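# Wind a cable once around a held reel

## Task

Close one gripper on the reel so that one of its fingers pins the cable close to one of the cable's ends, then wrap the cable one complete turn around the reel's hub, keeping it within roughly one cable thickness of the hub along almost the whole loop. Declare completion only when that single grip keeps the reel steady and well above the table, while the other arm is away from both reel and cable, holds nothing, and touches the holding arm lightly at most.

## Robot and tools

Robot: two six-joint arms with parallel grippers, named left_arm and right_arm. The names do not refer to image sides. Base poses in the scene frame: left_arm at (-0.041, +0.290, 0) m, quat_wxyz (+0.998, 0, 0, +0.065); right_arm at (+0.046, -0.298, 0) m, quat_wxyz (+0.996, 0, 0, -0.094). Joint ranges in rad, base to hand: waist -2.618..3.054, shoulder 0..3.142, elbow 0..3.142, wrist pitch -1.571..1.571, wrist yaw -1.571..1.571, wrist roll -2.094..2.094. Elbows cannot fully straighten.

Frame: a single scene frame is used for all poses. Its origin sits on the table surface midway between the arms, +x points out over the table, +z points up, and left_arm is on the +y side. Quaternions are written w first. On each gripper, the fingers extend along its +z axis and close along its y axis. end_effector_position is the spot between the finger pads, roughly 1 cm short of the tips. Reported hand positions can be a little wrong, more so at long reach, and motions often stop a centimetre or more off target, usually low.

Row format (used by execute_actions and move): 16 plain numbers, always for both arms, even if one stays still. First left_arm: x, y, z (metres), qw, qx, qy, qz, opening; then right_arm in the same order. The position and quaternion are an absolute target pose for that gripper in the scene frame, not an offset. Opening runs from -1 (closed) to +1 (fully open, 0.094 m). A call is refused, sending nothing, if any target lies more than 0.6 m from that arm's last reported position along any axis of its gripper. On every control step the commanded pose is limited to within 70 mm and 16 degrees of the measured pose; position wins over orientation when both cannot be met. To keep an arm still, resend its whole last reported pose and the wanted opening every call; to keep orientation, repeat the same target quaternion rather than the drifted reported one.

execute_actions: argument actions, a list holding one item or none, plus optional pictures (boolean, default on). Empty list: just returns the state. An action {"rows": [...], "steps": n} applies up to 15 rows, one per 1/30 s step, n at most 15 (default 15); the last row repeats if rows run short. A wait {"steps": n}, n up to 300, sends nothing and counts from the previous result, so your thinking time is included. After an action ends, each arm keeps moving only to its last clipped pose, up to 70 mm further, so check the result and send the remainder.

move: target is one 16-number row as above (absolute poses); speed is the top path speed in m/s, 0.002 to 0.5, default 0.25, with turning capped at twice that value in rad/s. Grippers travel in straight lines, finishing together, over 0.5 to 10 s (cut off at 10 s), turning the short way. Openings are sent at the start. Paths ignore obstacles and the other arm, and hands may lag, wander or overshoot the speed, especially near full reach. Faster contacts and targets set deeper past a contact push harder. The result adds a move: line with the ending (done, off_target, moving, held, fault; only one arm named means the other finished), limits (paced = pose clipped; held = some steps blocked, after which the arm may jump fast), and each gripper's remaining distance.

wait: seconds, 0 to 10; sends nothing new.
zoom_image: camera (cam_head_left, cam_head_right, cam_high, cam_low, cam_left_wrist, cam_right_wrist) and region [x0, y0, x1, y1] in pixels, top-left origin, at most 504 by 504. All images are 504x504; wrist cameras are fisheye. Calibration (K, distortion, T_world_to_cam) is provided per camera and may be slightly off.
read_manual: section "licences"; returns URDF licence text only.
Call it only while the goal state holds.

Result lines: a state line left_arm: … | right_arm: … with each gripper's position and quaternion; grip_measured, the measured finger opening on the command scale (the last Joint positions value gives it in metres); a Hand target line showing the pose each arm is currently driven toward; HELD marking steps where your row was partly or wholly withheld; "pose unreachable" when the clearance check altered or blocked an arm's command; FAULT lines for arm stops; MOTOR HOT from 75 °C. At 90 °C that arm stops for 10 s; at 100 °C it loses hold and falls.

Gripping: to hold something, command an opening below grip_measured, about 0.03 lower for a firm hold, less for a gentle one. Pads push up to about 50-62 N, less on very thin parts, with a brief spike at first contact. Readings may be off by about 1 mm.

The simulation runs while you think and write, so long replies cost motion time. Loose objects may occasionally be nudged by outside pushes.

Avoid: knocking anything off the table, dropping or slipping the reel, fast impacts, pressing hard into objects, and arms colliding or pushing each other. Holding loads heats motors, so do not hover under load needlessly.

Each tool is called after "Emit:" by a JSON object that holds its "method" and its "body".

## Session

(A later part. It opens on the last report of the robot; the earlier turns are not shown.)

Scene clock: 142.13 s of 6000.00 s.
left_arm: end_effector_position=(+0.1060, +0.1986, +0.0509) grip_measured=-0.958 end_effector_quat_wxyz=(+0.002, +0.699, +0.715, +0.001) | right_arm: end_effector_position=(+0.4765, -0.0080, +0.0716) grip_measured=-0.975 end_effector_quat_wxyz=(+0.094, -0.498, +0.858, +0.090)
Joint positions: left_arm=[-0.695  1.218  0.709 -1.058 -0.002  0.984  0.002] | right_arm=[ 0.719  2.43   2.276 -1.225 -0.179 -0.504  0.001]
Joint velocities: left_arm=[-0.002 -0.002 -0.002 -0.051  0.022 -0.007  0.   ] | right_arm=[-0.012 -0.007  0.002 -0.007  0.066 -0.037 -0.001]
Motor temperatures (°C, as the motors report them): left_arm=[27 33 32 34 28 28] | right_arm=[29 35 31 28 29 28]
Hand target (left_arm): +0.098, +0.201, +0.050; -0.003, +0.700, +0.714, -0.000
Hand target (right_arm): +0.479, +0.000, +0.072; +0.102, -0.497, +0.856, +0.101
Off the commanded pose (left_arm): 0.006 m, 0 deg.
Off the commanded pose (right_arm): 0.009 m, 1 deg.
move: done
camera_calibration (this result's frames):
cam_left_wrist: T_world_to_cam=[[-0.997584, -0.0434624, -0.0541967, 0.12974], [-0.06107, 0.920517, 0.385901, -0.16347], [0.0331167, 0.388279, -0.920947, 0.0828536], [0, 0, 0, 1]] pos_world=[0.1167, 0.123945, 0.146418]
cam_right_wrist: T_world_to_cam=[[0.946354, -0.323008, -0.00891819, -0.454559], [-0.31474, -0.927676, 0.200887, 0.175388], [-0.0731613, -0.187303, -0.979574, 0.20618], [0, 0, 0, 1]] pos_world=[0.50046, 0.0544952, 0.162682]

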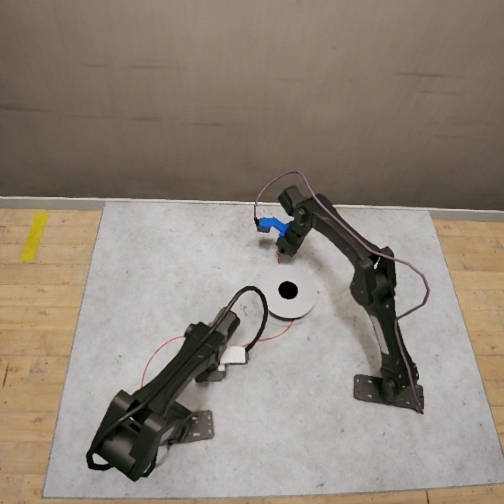

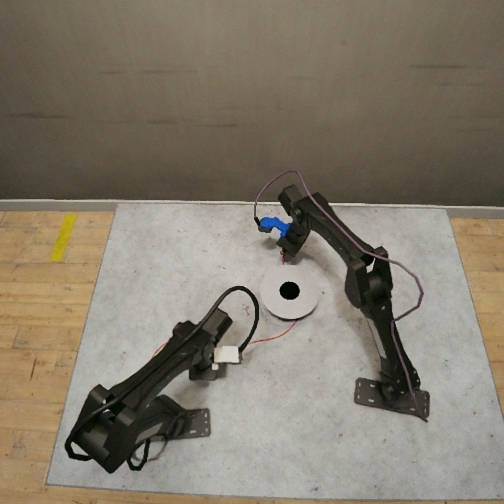

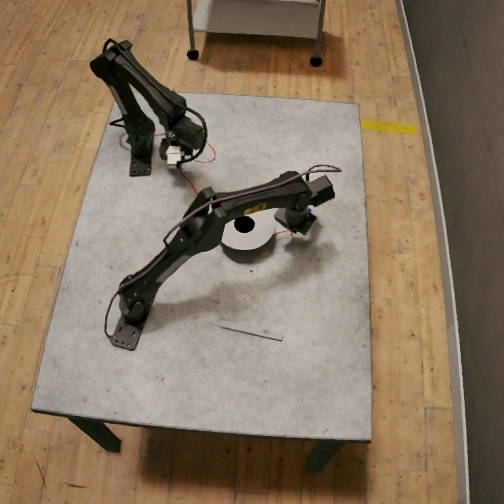

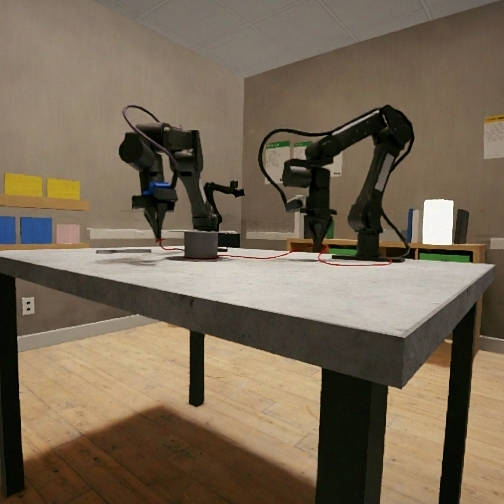

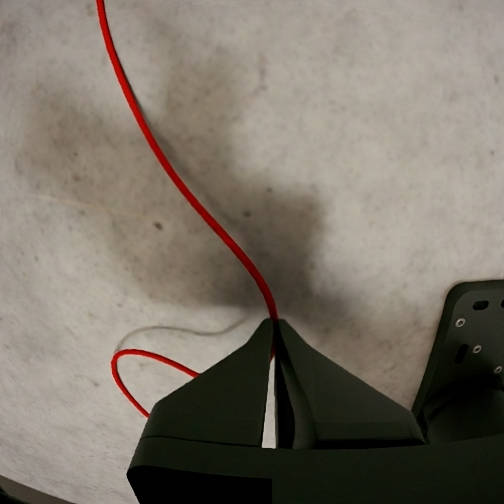

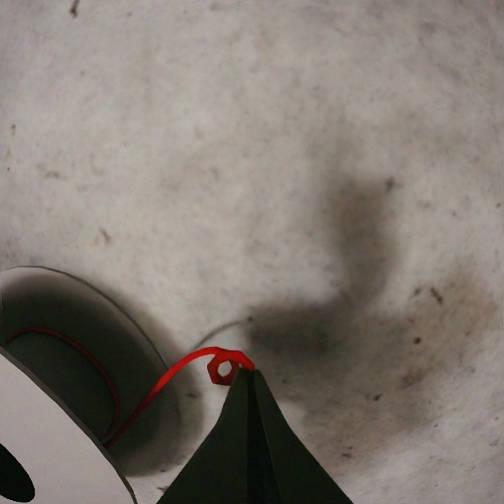

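Emit:
{"method": "move", "body": {"target": [0.04,0.08,0.04,0,0.5,0.866,0,-1,0.45,0.08,0.07,0.1,-0.7,0.7,0.1,-1], "speed": 0.12}}

Emit:
{"method": "move", "body": {"target": [0.03,0.06,0.02,0,0.5,0.866,0,-1,0.35,0.11,0.07,0.03,-0.87,0.5,0.1,-1], "speed": 0.12}}

Emit:
{"method": "move", "body": {"target": [0.03,0.06,0.02,0,0.5,0.866,0,-0.2,0.35,0.11,0.07,0.03,-0.87,0.5,0.1,-1]}}

Emit:
{"method": "move", "body": {"target": [0.03,0.1,0.15,0,0.5,0.866,0,-0.2,0.35,0.11,0.07,0.03,-0.87,0.5,0.1,-1]}}

Emit:
{"method": "move", "body": {"target": [0.15,0.33,0.27,0.45,0.1,0.88,0,-0.5,0.35,0.11,0.07,0.03,-0.87,0.5,0.1,-1]}}

Emit:
{"method": "move", "body": {"target": [0.15,0.33,0.27,0.45,0.1,0.88,0,-0.5,0.25,0.06,0.07,0,-0.94,0.34,0,-1], "speed": 0.12}}

Scene clock: 150.67 s of 6000.00 s.
left_arm: end_effector_position=(+0.0339, +0.0942, +0.0352) grip_measured=-0.958 end_effector_quat_wxyz=(-0.015, +0.499, +0.866, +0.011) | right_arm: end_effector_position=(+0.4545, +0.0737, +0.0722) grip_measured=-0.975 end_effector_quat_wxyz=(-0.116, +0.692, -0.707, -0.089)
Joint positions: left_arm=[-1.34   1.441  0.807 -0.973  0.002 -0.165  0.002] | right_arm=[ 0.862  2.73   2.844 -1.469 -0.2   -0.856  0.001]
Joint velocities: left_arm=[ 0.007 -0.012 -0.002  0.007 -0.007  0.022  0.   ] | right_arm=[ 0.002 -0.002 -0.002  0.022 -0.051  0.022 -0.001]
Motor temperatures (°C, as the motors report them): left_arm=[27 33 32 34 28 28] | right_arm=[29 37 32 28 29 28]
Hand target (left_arm): +0.036, +0.082, +0.040; -0.003, +0.500, +0.866, +0.002
Hand target (right_arm): +0.449, +0.080, +0.070; -0.115, +0.698, -0.700, -0.101
Off the commanded pose (left_arm): 0.016 m, 2 deg.
Off the commanded pose (right_arm): 0.008 m, 2 deg.
elbow stopped short (right arm): the move would have taken joint 3 (elbow) straighter than the controller allows; a more bent joint 3 avoids this.
move: off_target (left_arm)
camera_calibration (this result's frames):
cam_left_wrist: T_world_to_cam=[[-0.853361, -0.518438, -0.0547497, 0.092327], [-0.490748, 0.763436, 0.419919, -0.0375264], [-0.175904, 0.385211, -0.905909, 0.11821], [0, 0, 0, 1]] pos_world=[0.0811659, 0.0309791, 0.1279]
cam_right_wrist: T_world_to_cam=[[0.983762, 0.154672, 0.0910473, -0.466773], [0.136378, -0.973974, 0.181041, 0.0438931], [0.11668, -0.165684, -0.979252, 0.13257], [0, 0, 0, 1]] pos_world=[0.437739, 0.136912, 0.164371]

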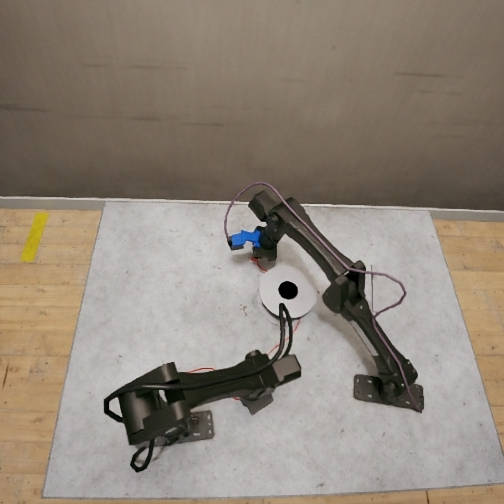

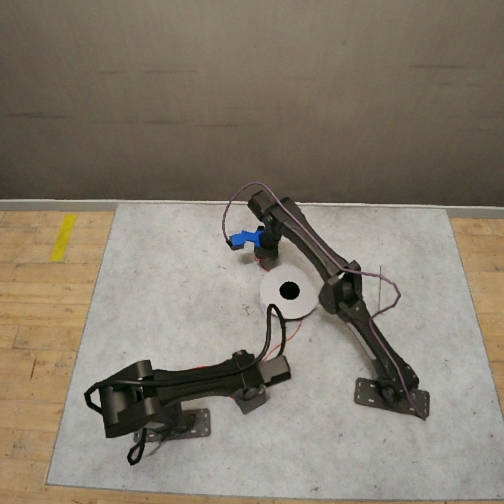

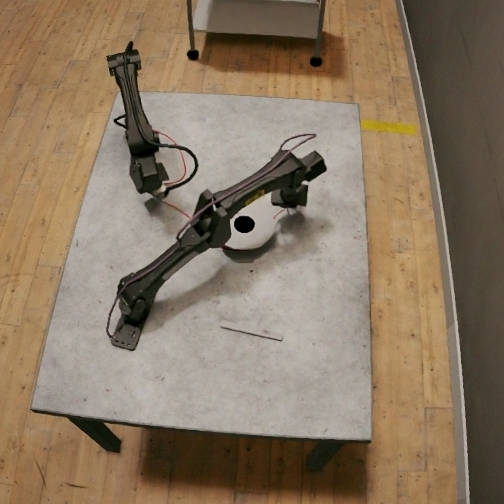

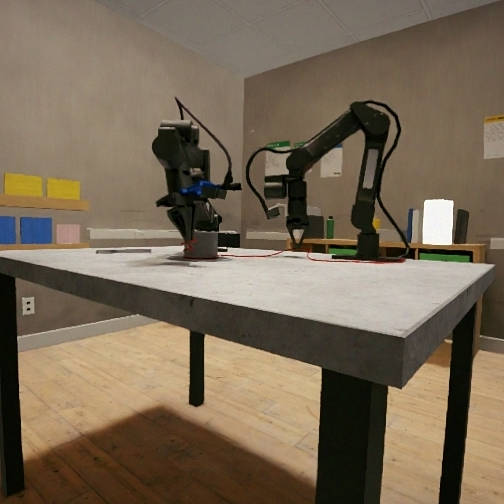

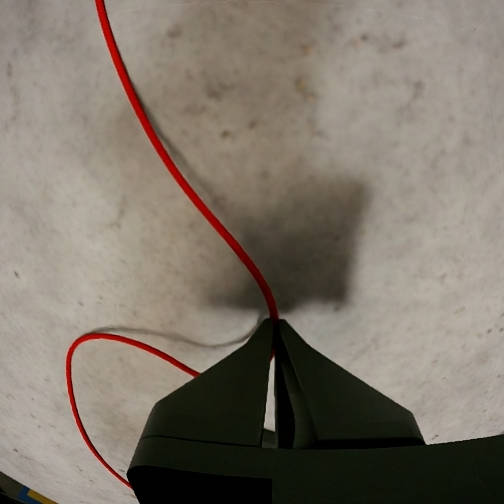

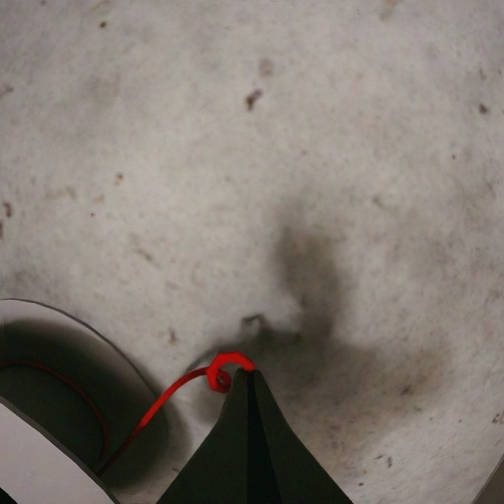

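Scene clock: 153.40 s of 6000.00 s.
left_arm: end_effector_position=(+0.0267, +0.0756, +0.0150) grip_measured=-0.958 end_effector_quat_wxyz=(-0.014, +0.498, +0.867, +0.012) | right_arm: end_effector_position=(+0.3577, +0.1101, +0.0635) grip_measured=-0.975 end_effector_quat_wxyz=(-0.048, +0.858, -0.503, -0.093)
Joint positions: left_arm=[-1.399  1.539  0.807 -0.875  0.002 -0.226  0.002] | right_arm=[ 1.037  2.669  2.706 -1.548 -0.2   -1.227  0.001]
Joint velocities: left_arm=[-0.002  0.002 -0.007 -0.051 -0.037  0.022 -0.   ] | right_arm=[-0.022  0.007 -0.017  0.022 -0.051 -0.007  0.   ]
Motor temperatures (°C, as the motors report them): left_arm=[27 32 32 34 28 28] | right_arm=[29 37 31 28 29 28]
Hand target (left_arm): +0.029, +0.060, +0.020; -0.000, +0.500, +0.866, +0.000
Hand target (right_arm): +0.350, +0.110, +0.068; -0.044, +0.861, -0.496, -0.101
Off the commanded pose (left_arm): 0.017 m, 2 deg.
Off the commanded pose (right_arm): 0.010 m, 2 deg.
joint sent to its limit (right arm) — the command would take joint 4 (wrist pitch) past its lower limit, so that joint was sent only as far as its limit.
move: off_target (left_arm)
camera_calibration (this result's frames):
cam_left_wrist: T_world_to_cam=[[-0.852468, -0.519679, -0.0568563, 0.075559], [-0.492798, 0.76251, 0.419201, -0.0182451], [-0.174496, 0.385374, -0.906111, 0.105793], [0, 0, 0, 1]] pos_world=[0.073881, 0.0124086, 0.107805]
cam_right_wrist: T_world_to_cam=[[0.766914, 0.640945, 0.0321206, -0.348652], [0.614153, -0.747535, 0.252999, -0.106204], [0.186169, -0.174301, -0.966933, 0.116659], [0, 0, 0, 1]] pos_world=[0.310893, 0.164409, 0.15087]

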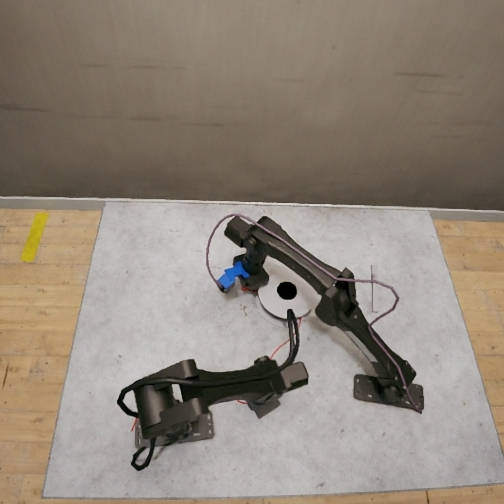

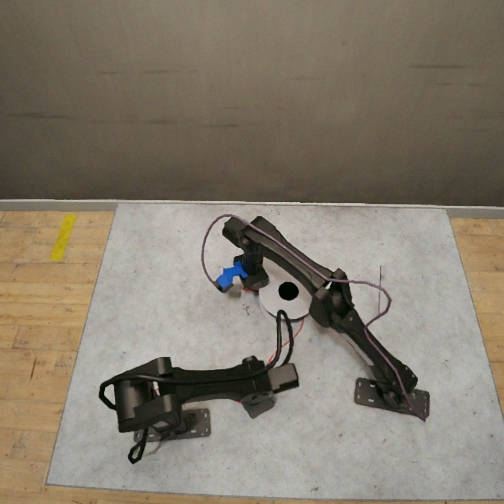

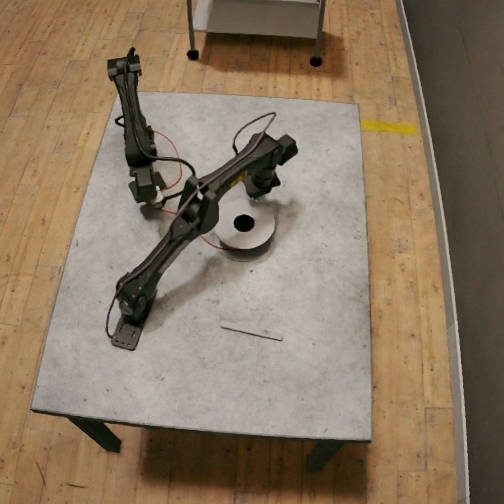

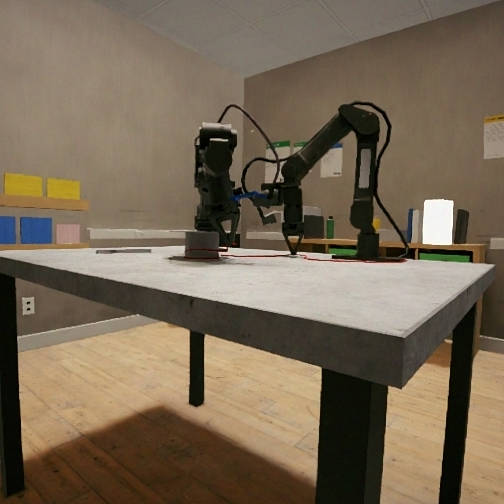

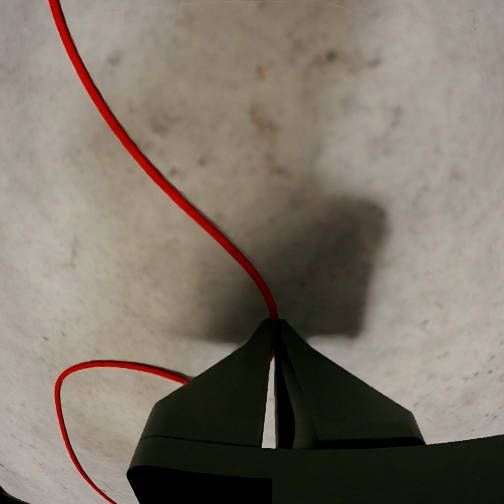

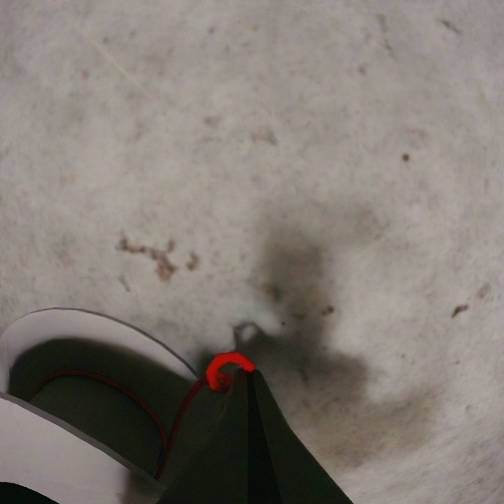

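Scene clock: 154.10 s of 6000.00 s.
left_arm: end_effector_position=(+0.0267, +0.0756, +0.0150) grip_measured=-0.203 end_effector_quat_wxyz=(-0.014, +0.498, +0.867, +0.012) | right_arm: end_effector_position=(+0.3579, +0.1100, +0.0634) grip_measured=-0.975 end_effector_quat_wxyz=(-0.048, +0.858, -0.503, -0.092)
Joint positions: left_arm=[-1.399  1.539  0.807 -0.875  0.002 -0.226  0.037] | right_arm=[ 1.037  2.669  2.706 -1.548 -0.199 -1.227  0.001]
Joint velocities: left_arm=[-0.007 -0.007 -0.002 -0.037  0.022 -0.022  0.   ] | right_arm=[ 0.002 -0.022 -0.002  0.022 -0.066 -0.022 -0.   ]
Motor temperatures (°C, as the motors report them): left_arm=[27 32 32 34 28 28] | right_arm=[29 38 31 28 29 28]
Hand target (left_arm): +0.030, +0.060, +0.020; -0.000, +0.500, +0.866, -0.000
Hand target (right_arm): +0.350, +0.110, +0.070; -0.044, +0.861, -0.497, -0.097
Off the commanded pose (left_arm): 0.017 m, 2 deg.
Off the commanded pose (right_arm): 0.010 m, 2 deg.
joint sent to its limit (right arm) — the command would take joint 4 (wrist pitch) past its lower limit, so that joint was sent only as far as its limit.
move: off_target (left_arm)
camera_calibration (this result's frames):
cam_left_wrist: T_world_to_cam=[[-0.852468, -0.519679, -0.0568563, 0.075559], [-0.492798, 0.76251, 0.419201, -0.0182451], [-0.174496, 0.385374, -0.906111, 0.105793], [0, 0, 0, 1]] pos_world=[0.073881, 0.0124086, 0.107805]
cam_right_wrist: T_world_to_cam=[[0.766936, 0.640908, 0.0323512, -0.348712], [0.613795, -0.747335, 0.254453, -0.106431], [0.187258, -0.175292, -0.966544, 0.116234], [0, 0, 0, 1]] pos_world=[0.311, 0.164328, 0.150708]

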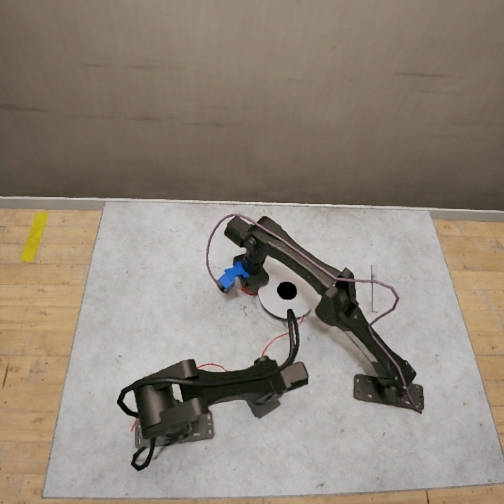

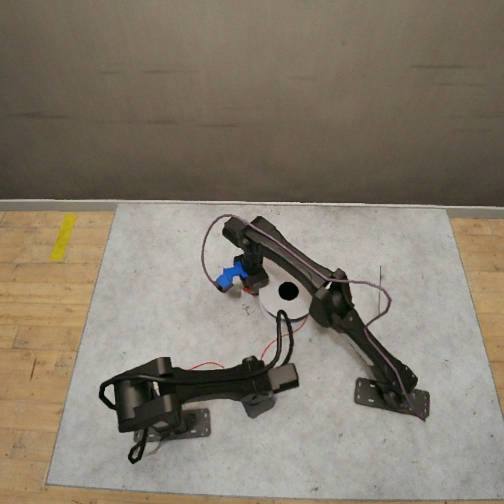

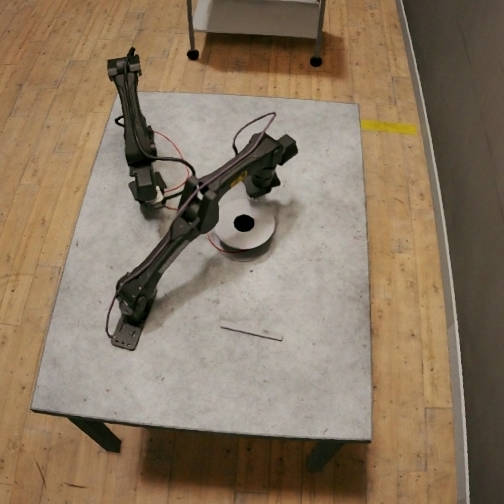

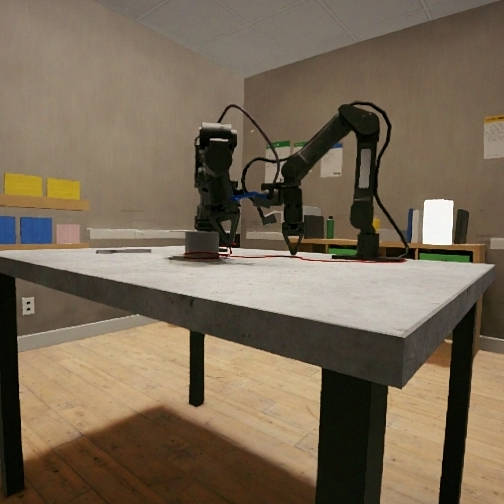

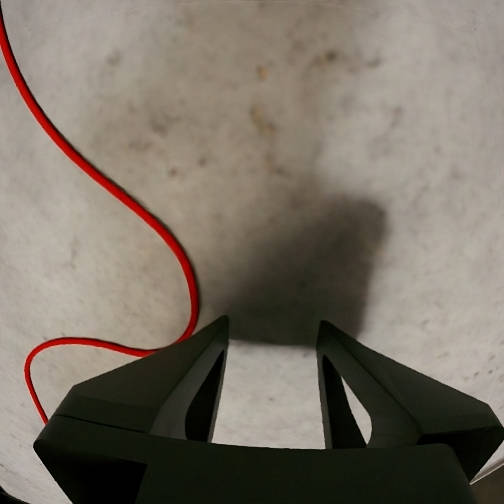

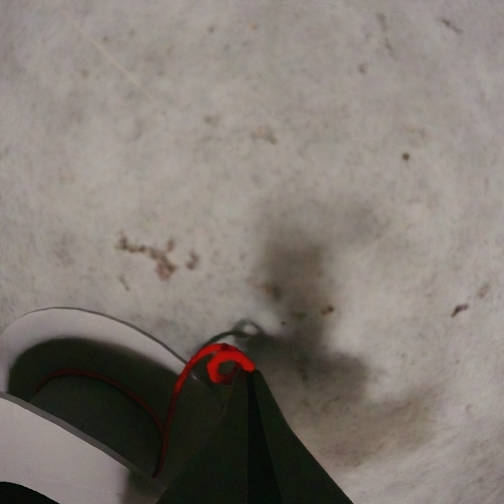

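Scene clock: 155.40 s of 6000.00 s.
left_arm: end_effector_position=(+0.0273, +0.1016, +0.1406) grip_measured=-0.203 end_effector_quat_wxyz=(-0.011, +0.502, +0.865, +0.008) | right_arm: end_effector_position=(+0.3580, +0.1099, +0.0634) grip_measured=-0.975 end_effector_quat_wxyz=(-0.048, +0.858, -0.503, -0.092)
Joint positions: left_arm=[-1.358  1.325  1.141 -1.416  0.002 -0.176  0.037] | right_arm=[ 1.037  2.669  2.706 -1.548 -0.198 -1.227  0.001]
Joint velocities: left_arm=[-0.012  0.007 -0.007 -0.007 -0.022 -0.007  0.   ] | right_arm=[-0.002 -0.007 -0.002 -0.037  0.037  0.051  0.   ]
Motor temperatures (°C, as the motors report them): left_arm=[27 32 32 34 28 28] | right_arm=[29 38 31 28 29 28]
Hand target (left_arm): +0.030, +0.100, +0.150; +0.000, +0.500, +0.866, -0.000
Hand target (right_arm): +0.350, +0.110, +0.070; -0.044, +0.861, -0.497, -0.097
Off the commanded pose (left_arm): 0.010 m, 2 deg.
Off the commanded pose (right_arm): 0.010 m, 2 deg.
joint sent to its limit (right arm) — the command would take joint 4 (wrist pitch) past its lower limit, so that joint was sent only as far as its limit.
move: done
camera_calibration (this result's frames):
cam_left_wrist: T_world_to_cam=[[-0.857122, -0.512327, -0.053494, 0.0955751], [-0.486224, 0.770389, 0.412416, -0.0904097], [-0.170081, 0.379501, -0.909423, 0.210556], [0, 0, 0, 1]] pos_world=[0.0737719, 0.0387099, 0.233884]
cam_right_wrist: T_world_to_cam=[[0.766941, 0.640898, 0.0324088, -0.348727], [0.613705, -0.747285, 0.254816, -0.106487], [0.18753, -0.17554, -0.966446, 0.116128], [0, 0, 0, 1]] pos_world=[0.311027, 0.164307, 0.150668]

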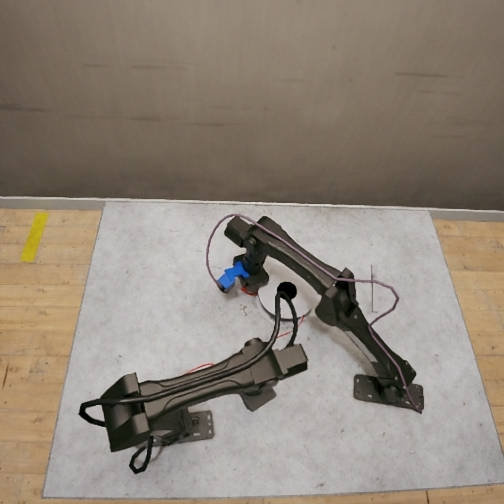

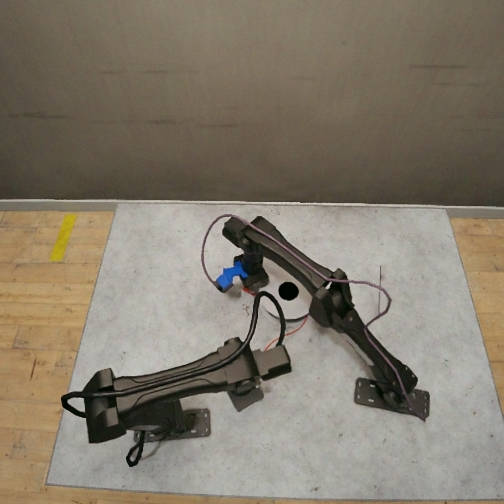

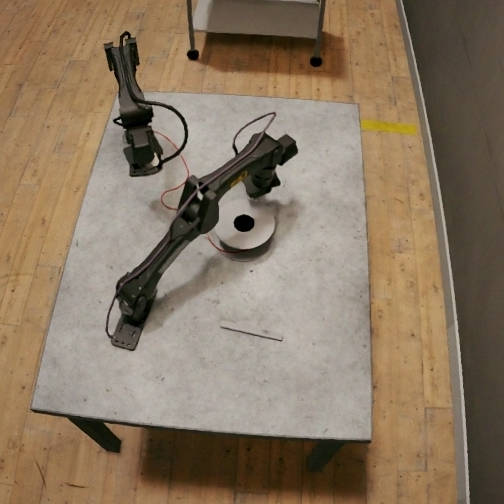

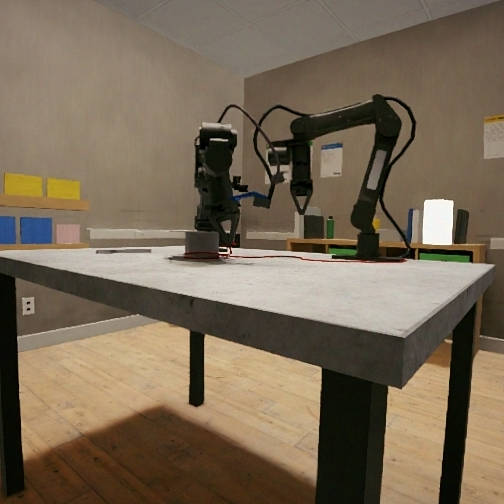

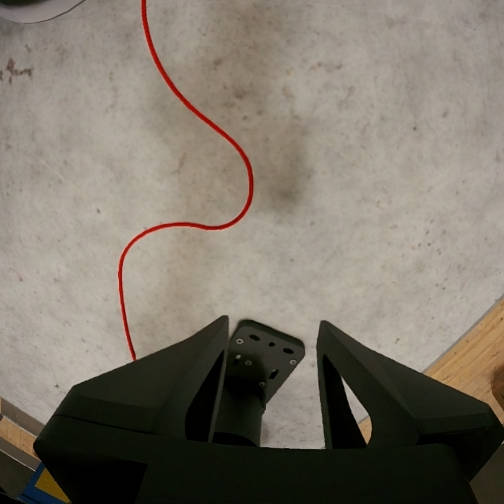

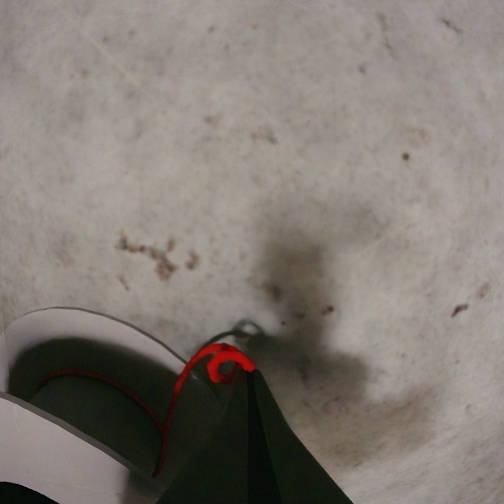

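Scene clock: 158.60 s of 6000.00 s.
left_arm: end_effector_position=(+0.1537, +0.3274, +0.2751) grip_measured=-0.497 end_effector_quat_wxyz=(+0.461, +0.104, +0.881, +0.003) | right_arm: end_effector_position=(+0.3581, +0.1098, +0.0634) grip_measured=-0.975 end_effector_quat_wxyz=(-0.048, +0.858, -0.503, -0.091)
Joint positions: left_arm=[ 0.682  0.702  1.058 -1.216  0.71   0.773  0.024] | right_arm=[ 1.037  2.669  2.706 -1.548 -0.198 -1.227  0.001]
Joint velocities: left_arm=[-0.007 -0.027 -0.017  0.007 -0.051 -0.037 -0.   ] | right_arm=[ 0.002 -0.012  0.007 -0.007  0.007  0.081  0.002]
Motor temperatures (°C, as the motors report them): left_arm=[27 32 32 34 28 28] | right_arm=[29 39 31 28 29 28]
Hand target (left_arm): +0.156, +0.329, +0.272; +0.461, +0.103, +0.882, -0.006
Hand target (right_arm): +0.350, +0.110, +0.070; -0.044, +0.861, -0.497, -0.097
Off the commanded pose (left_arm): 0.007 m, 1 deg.
Off the commanded pose (right_arm): 0.010 m, 2 deg.
joint sent to its limit (right arm) — the command would take joint 4 (wrist pitch) past its lower limit, so that joint was sent only as far as its limit.
move: done
camera_calibration (this result's frames):
cam_left_wrist: T_world_to_cam=[[-0.12736, -0.985426, -0.112762, 0.385847], [-0.831085, 0.168077, -0.53014, 0.251111], [0.541366, 0.0261962, -0.840379, 0.255975], [0, 0, 0, 1]] pos_world=[0.11926, 0.331312, 0.391749]
cam_right_wrist: T_world_to_cam=[[0.766952, 0.64088, 0.0325241, -0.348757], [0.613525, -0.747184, 0.255543, -0.1066], [0.188074, -0.176035, -0.96625, 0.115915], [0, 0, 0, 1]] pos_world=[0.311081, 0.164266, 0.150587]

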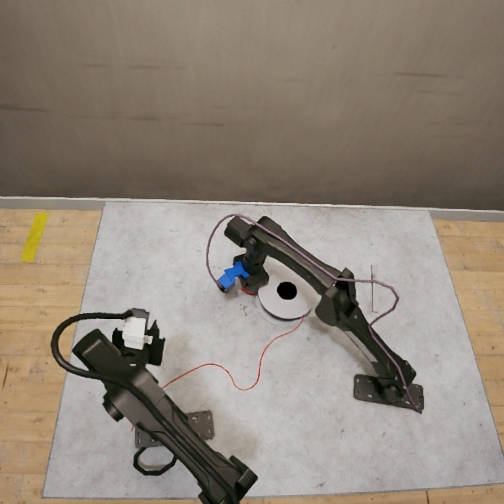

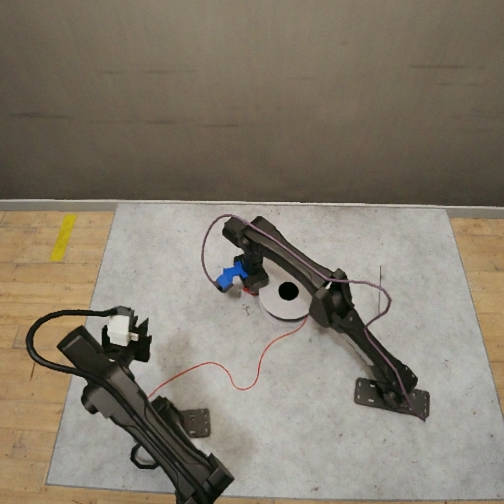

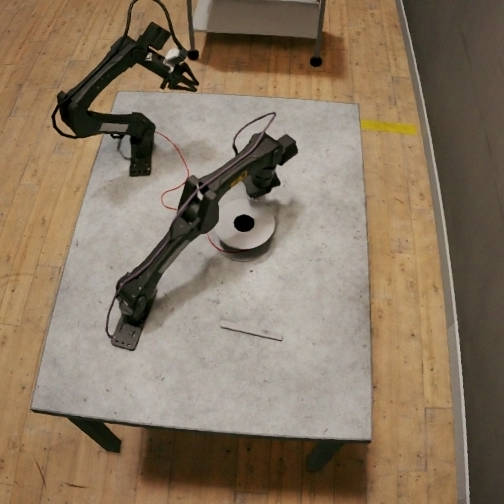

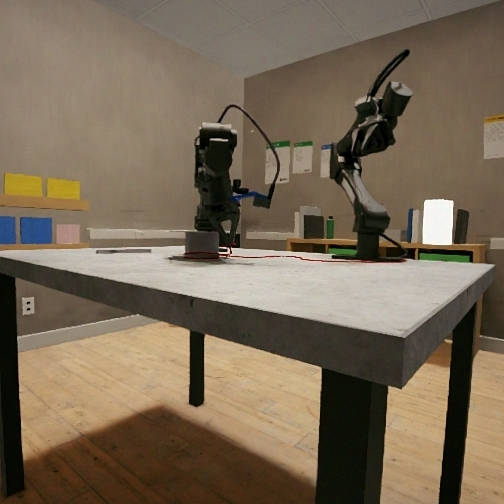

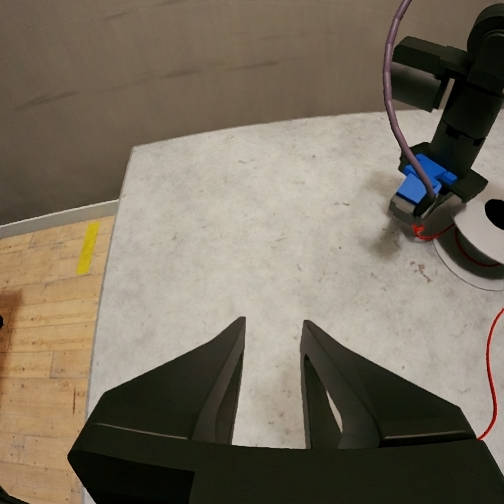

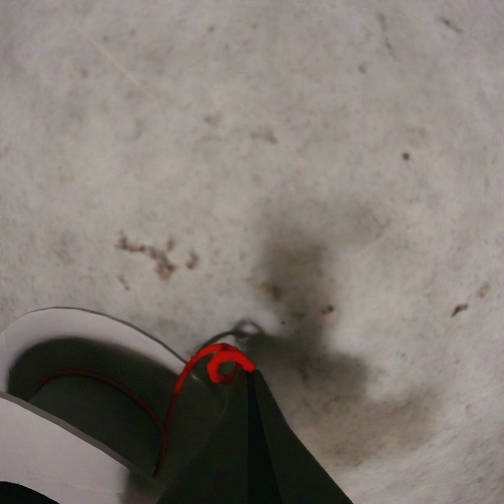

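Scene clock: 160.80 s of 6000.00 s.
left_arm: end_effector_position=(+0.1506, +0.3312, +0.2728) grip_measured=-0.497 end_effector_quat_wxyz=(+0.457, +0.105, +0.883, +0.013) | right_arm: end_effector_position=(+0.2534, +0.0614, +0.0660) grip_measured=-0.975 end_effector_quat_wxyz=(+0.003, +0.938, -0.347, -0.003)
Joint positions: left_arm=[ 0.714  0.702  1.058 -1.235  0.712  0.814  0.024] | right_arm=[ 1.232  2.155  1.819 -1.241 -0.006 -1.39   0.001]
Joint velocities: left_arm=[-0.002 -0.002  0.012  0.037 -0.022  0.007 -0.002] | right_arm=[-0.007 -0.002 -0.002  0.022 -0.022 -0.022 -0.001]
Motor temperatures (°C, as the motors report them): left_arm=[27 32 32 34 28 28] | right_arm=[29 39 31 28 29 28]
Hand target (left_arm): +0.150, +0.330, +0.270; +0.453, +0.100, +0.886, +0.000
Hand target (right_arm): +0.250, +0.061, +0.069; -0.000, +0.940, -0.340, -0.004
Off the commanded pose (left_arm): 0.003 m, 2 deg.
Off the commanded pose (right_arm): 0.005 m, 1 deg.
move: done
camera_calibration (this result's frames):
cam_left_wrist: T_world_to_cam=[[-0.121083, -0.984033, -0.13045, 0.392411], [-0.836516, 0.171903, -0.520279, 0.243527], [0.534397, 0.0461268, -0.843974, 0.251101], [0, 0, 0, 1]] pos_world=[0.117041, 0.3327, 0.389815]
cam_right_wrist: T_world_to_cam=[[0.495445, 0.868633, -0.00322893, -0.180375], [0.780163, -0.443344, 0.441352, -0.152366], [0.381942, -0.221185, -0.897328, 0.078705], [0, 0, 0, 1]] pos_world=[0.178175, 0.106537, 0.137289]

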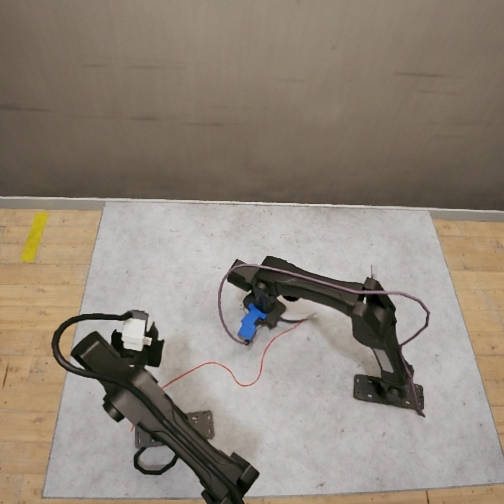

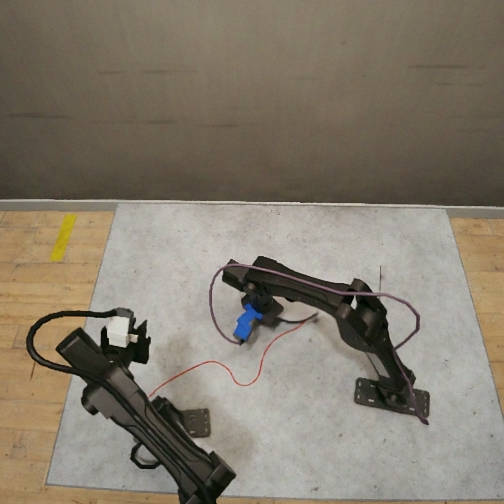

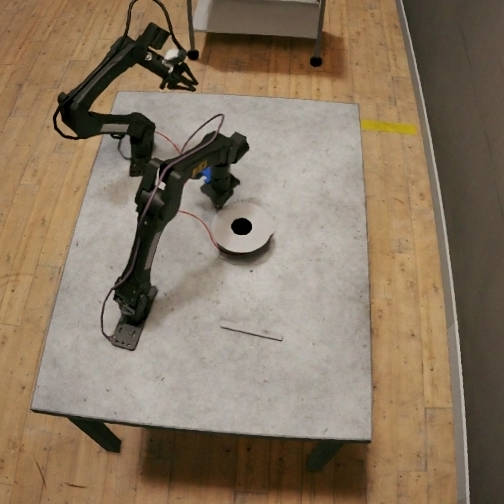

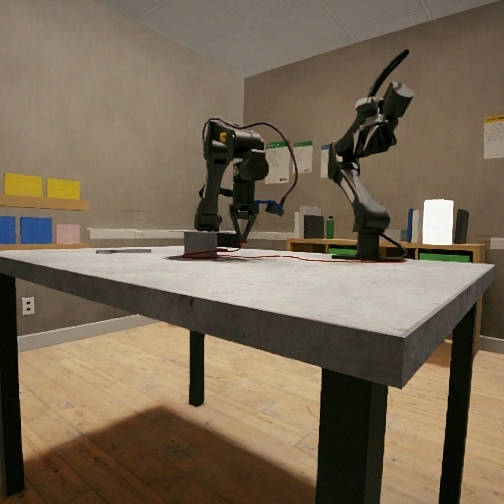

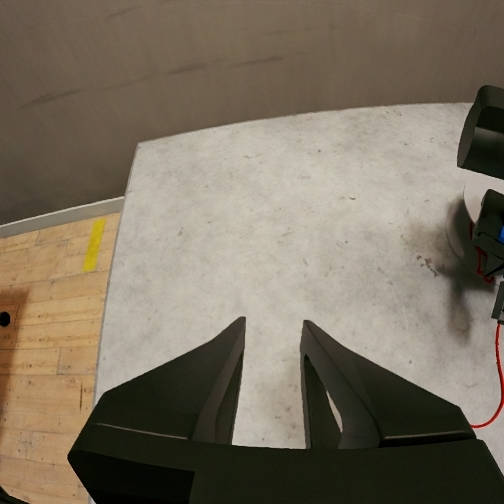

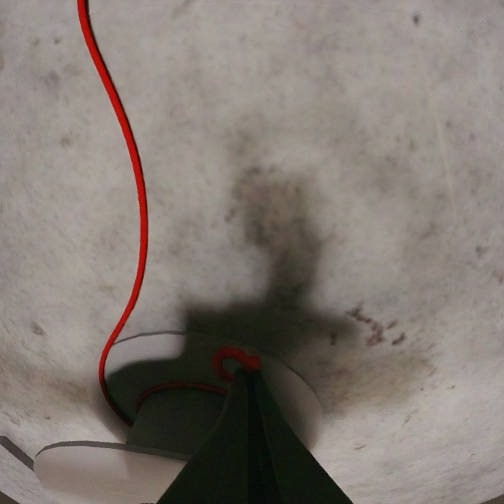

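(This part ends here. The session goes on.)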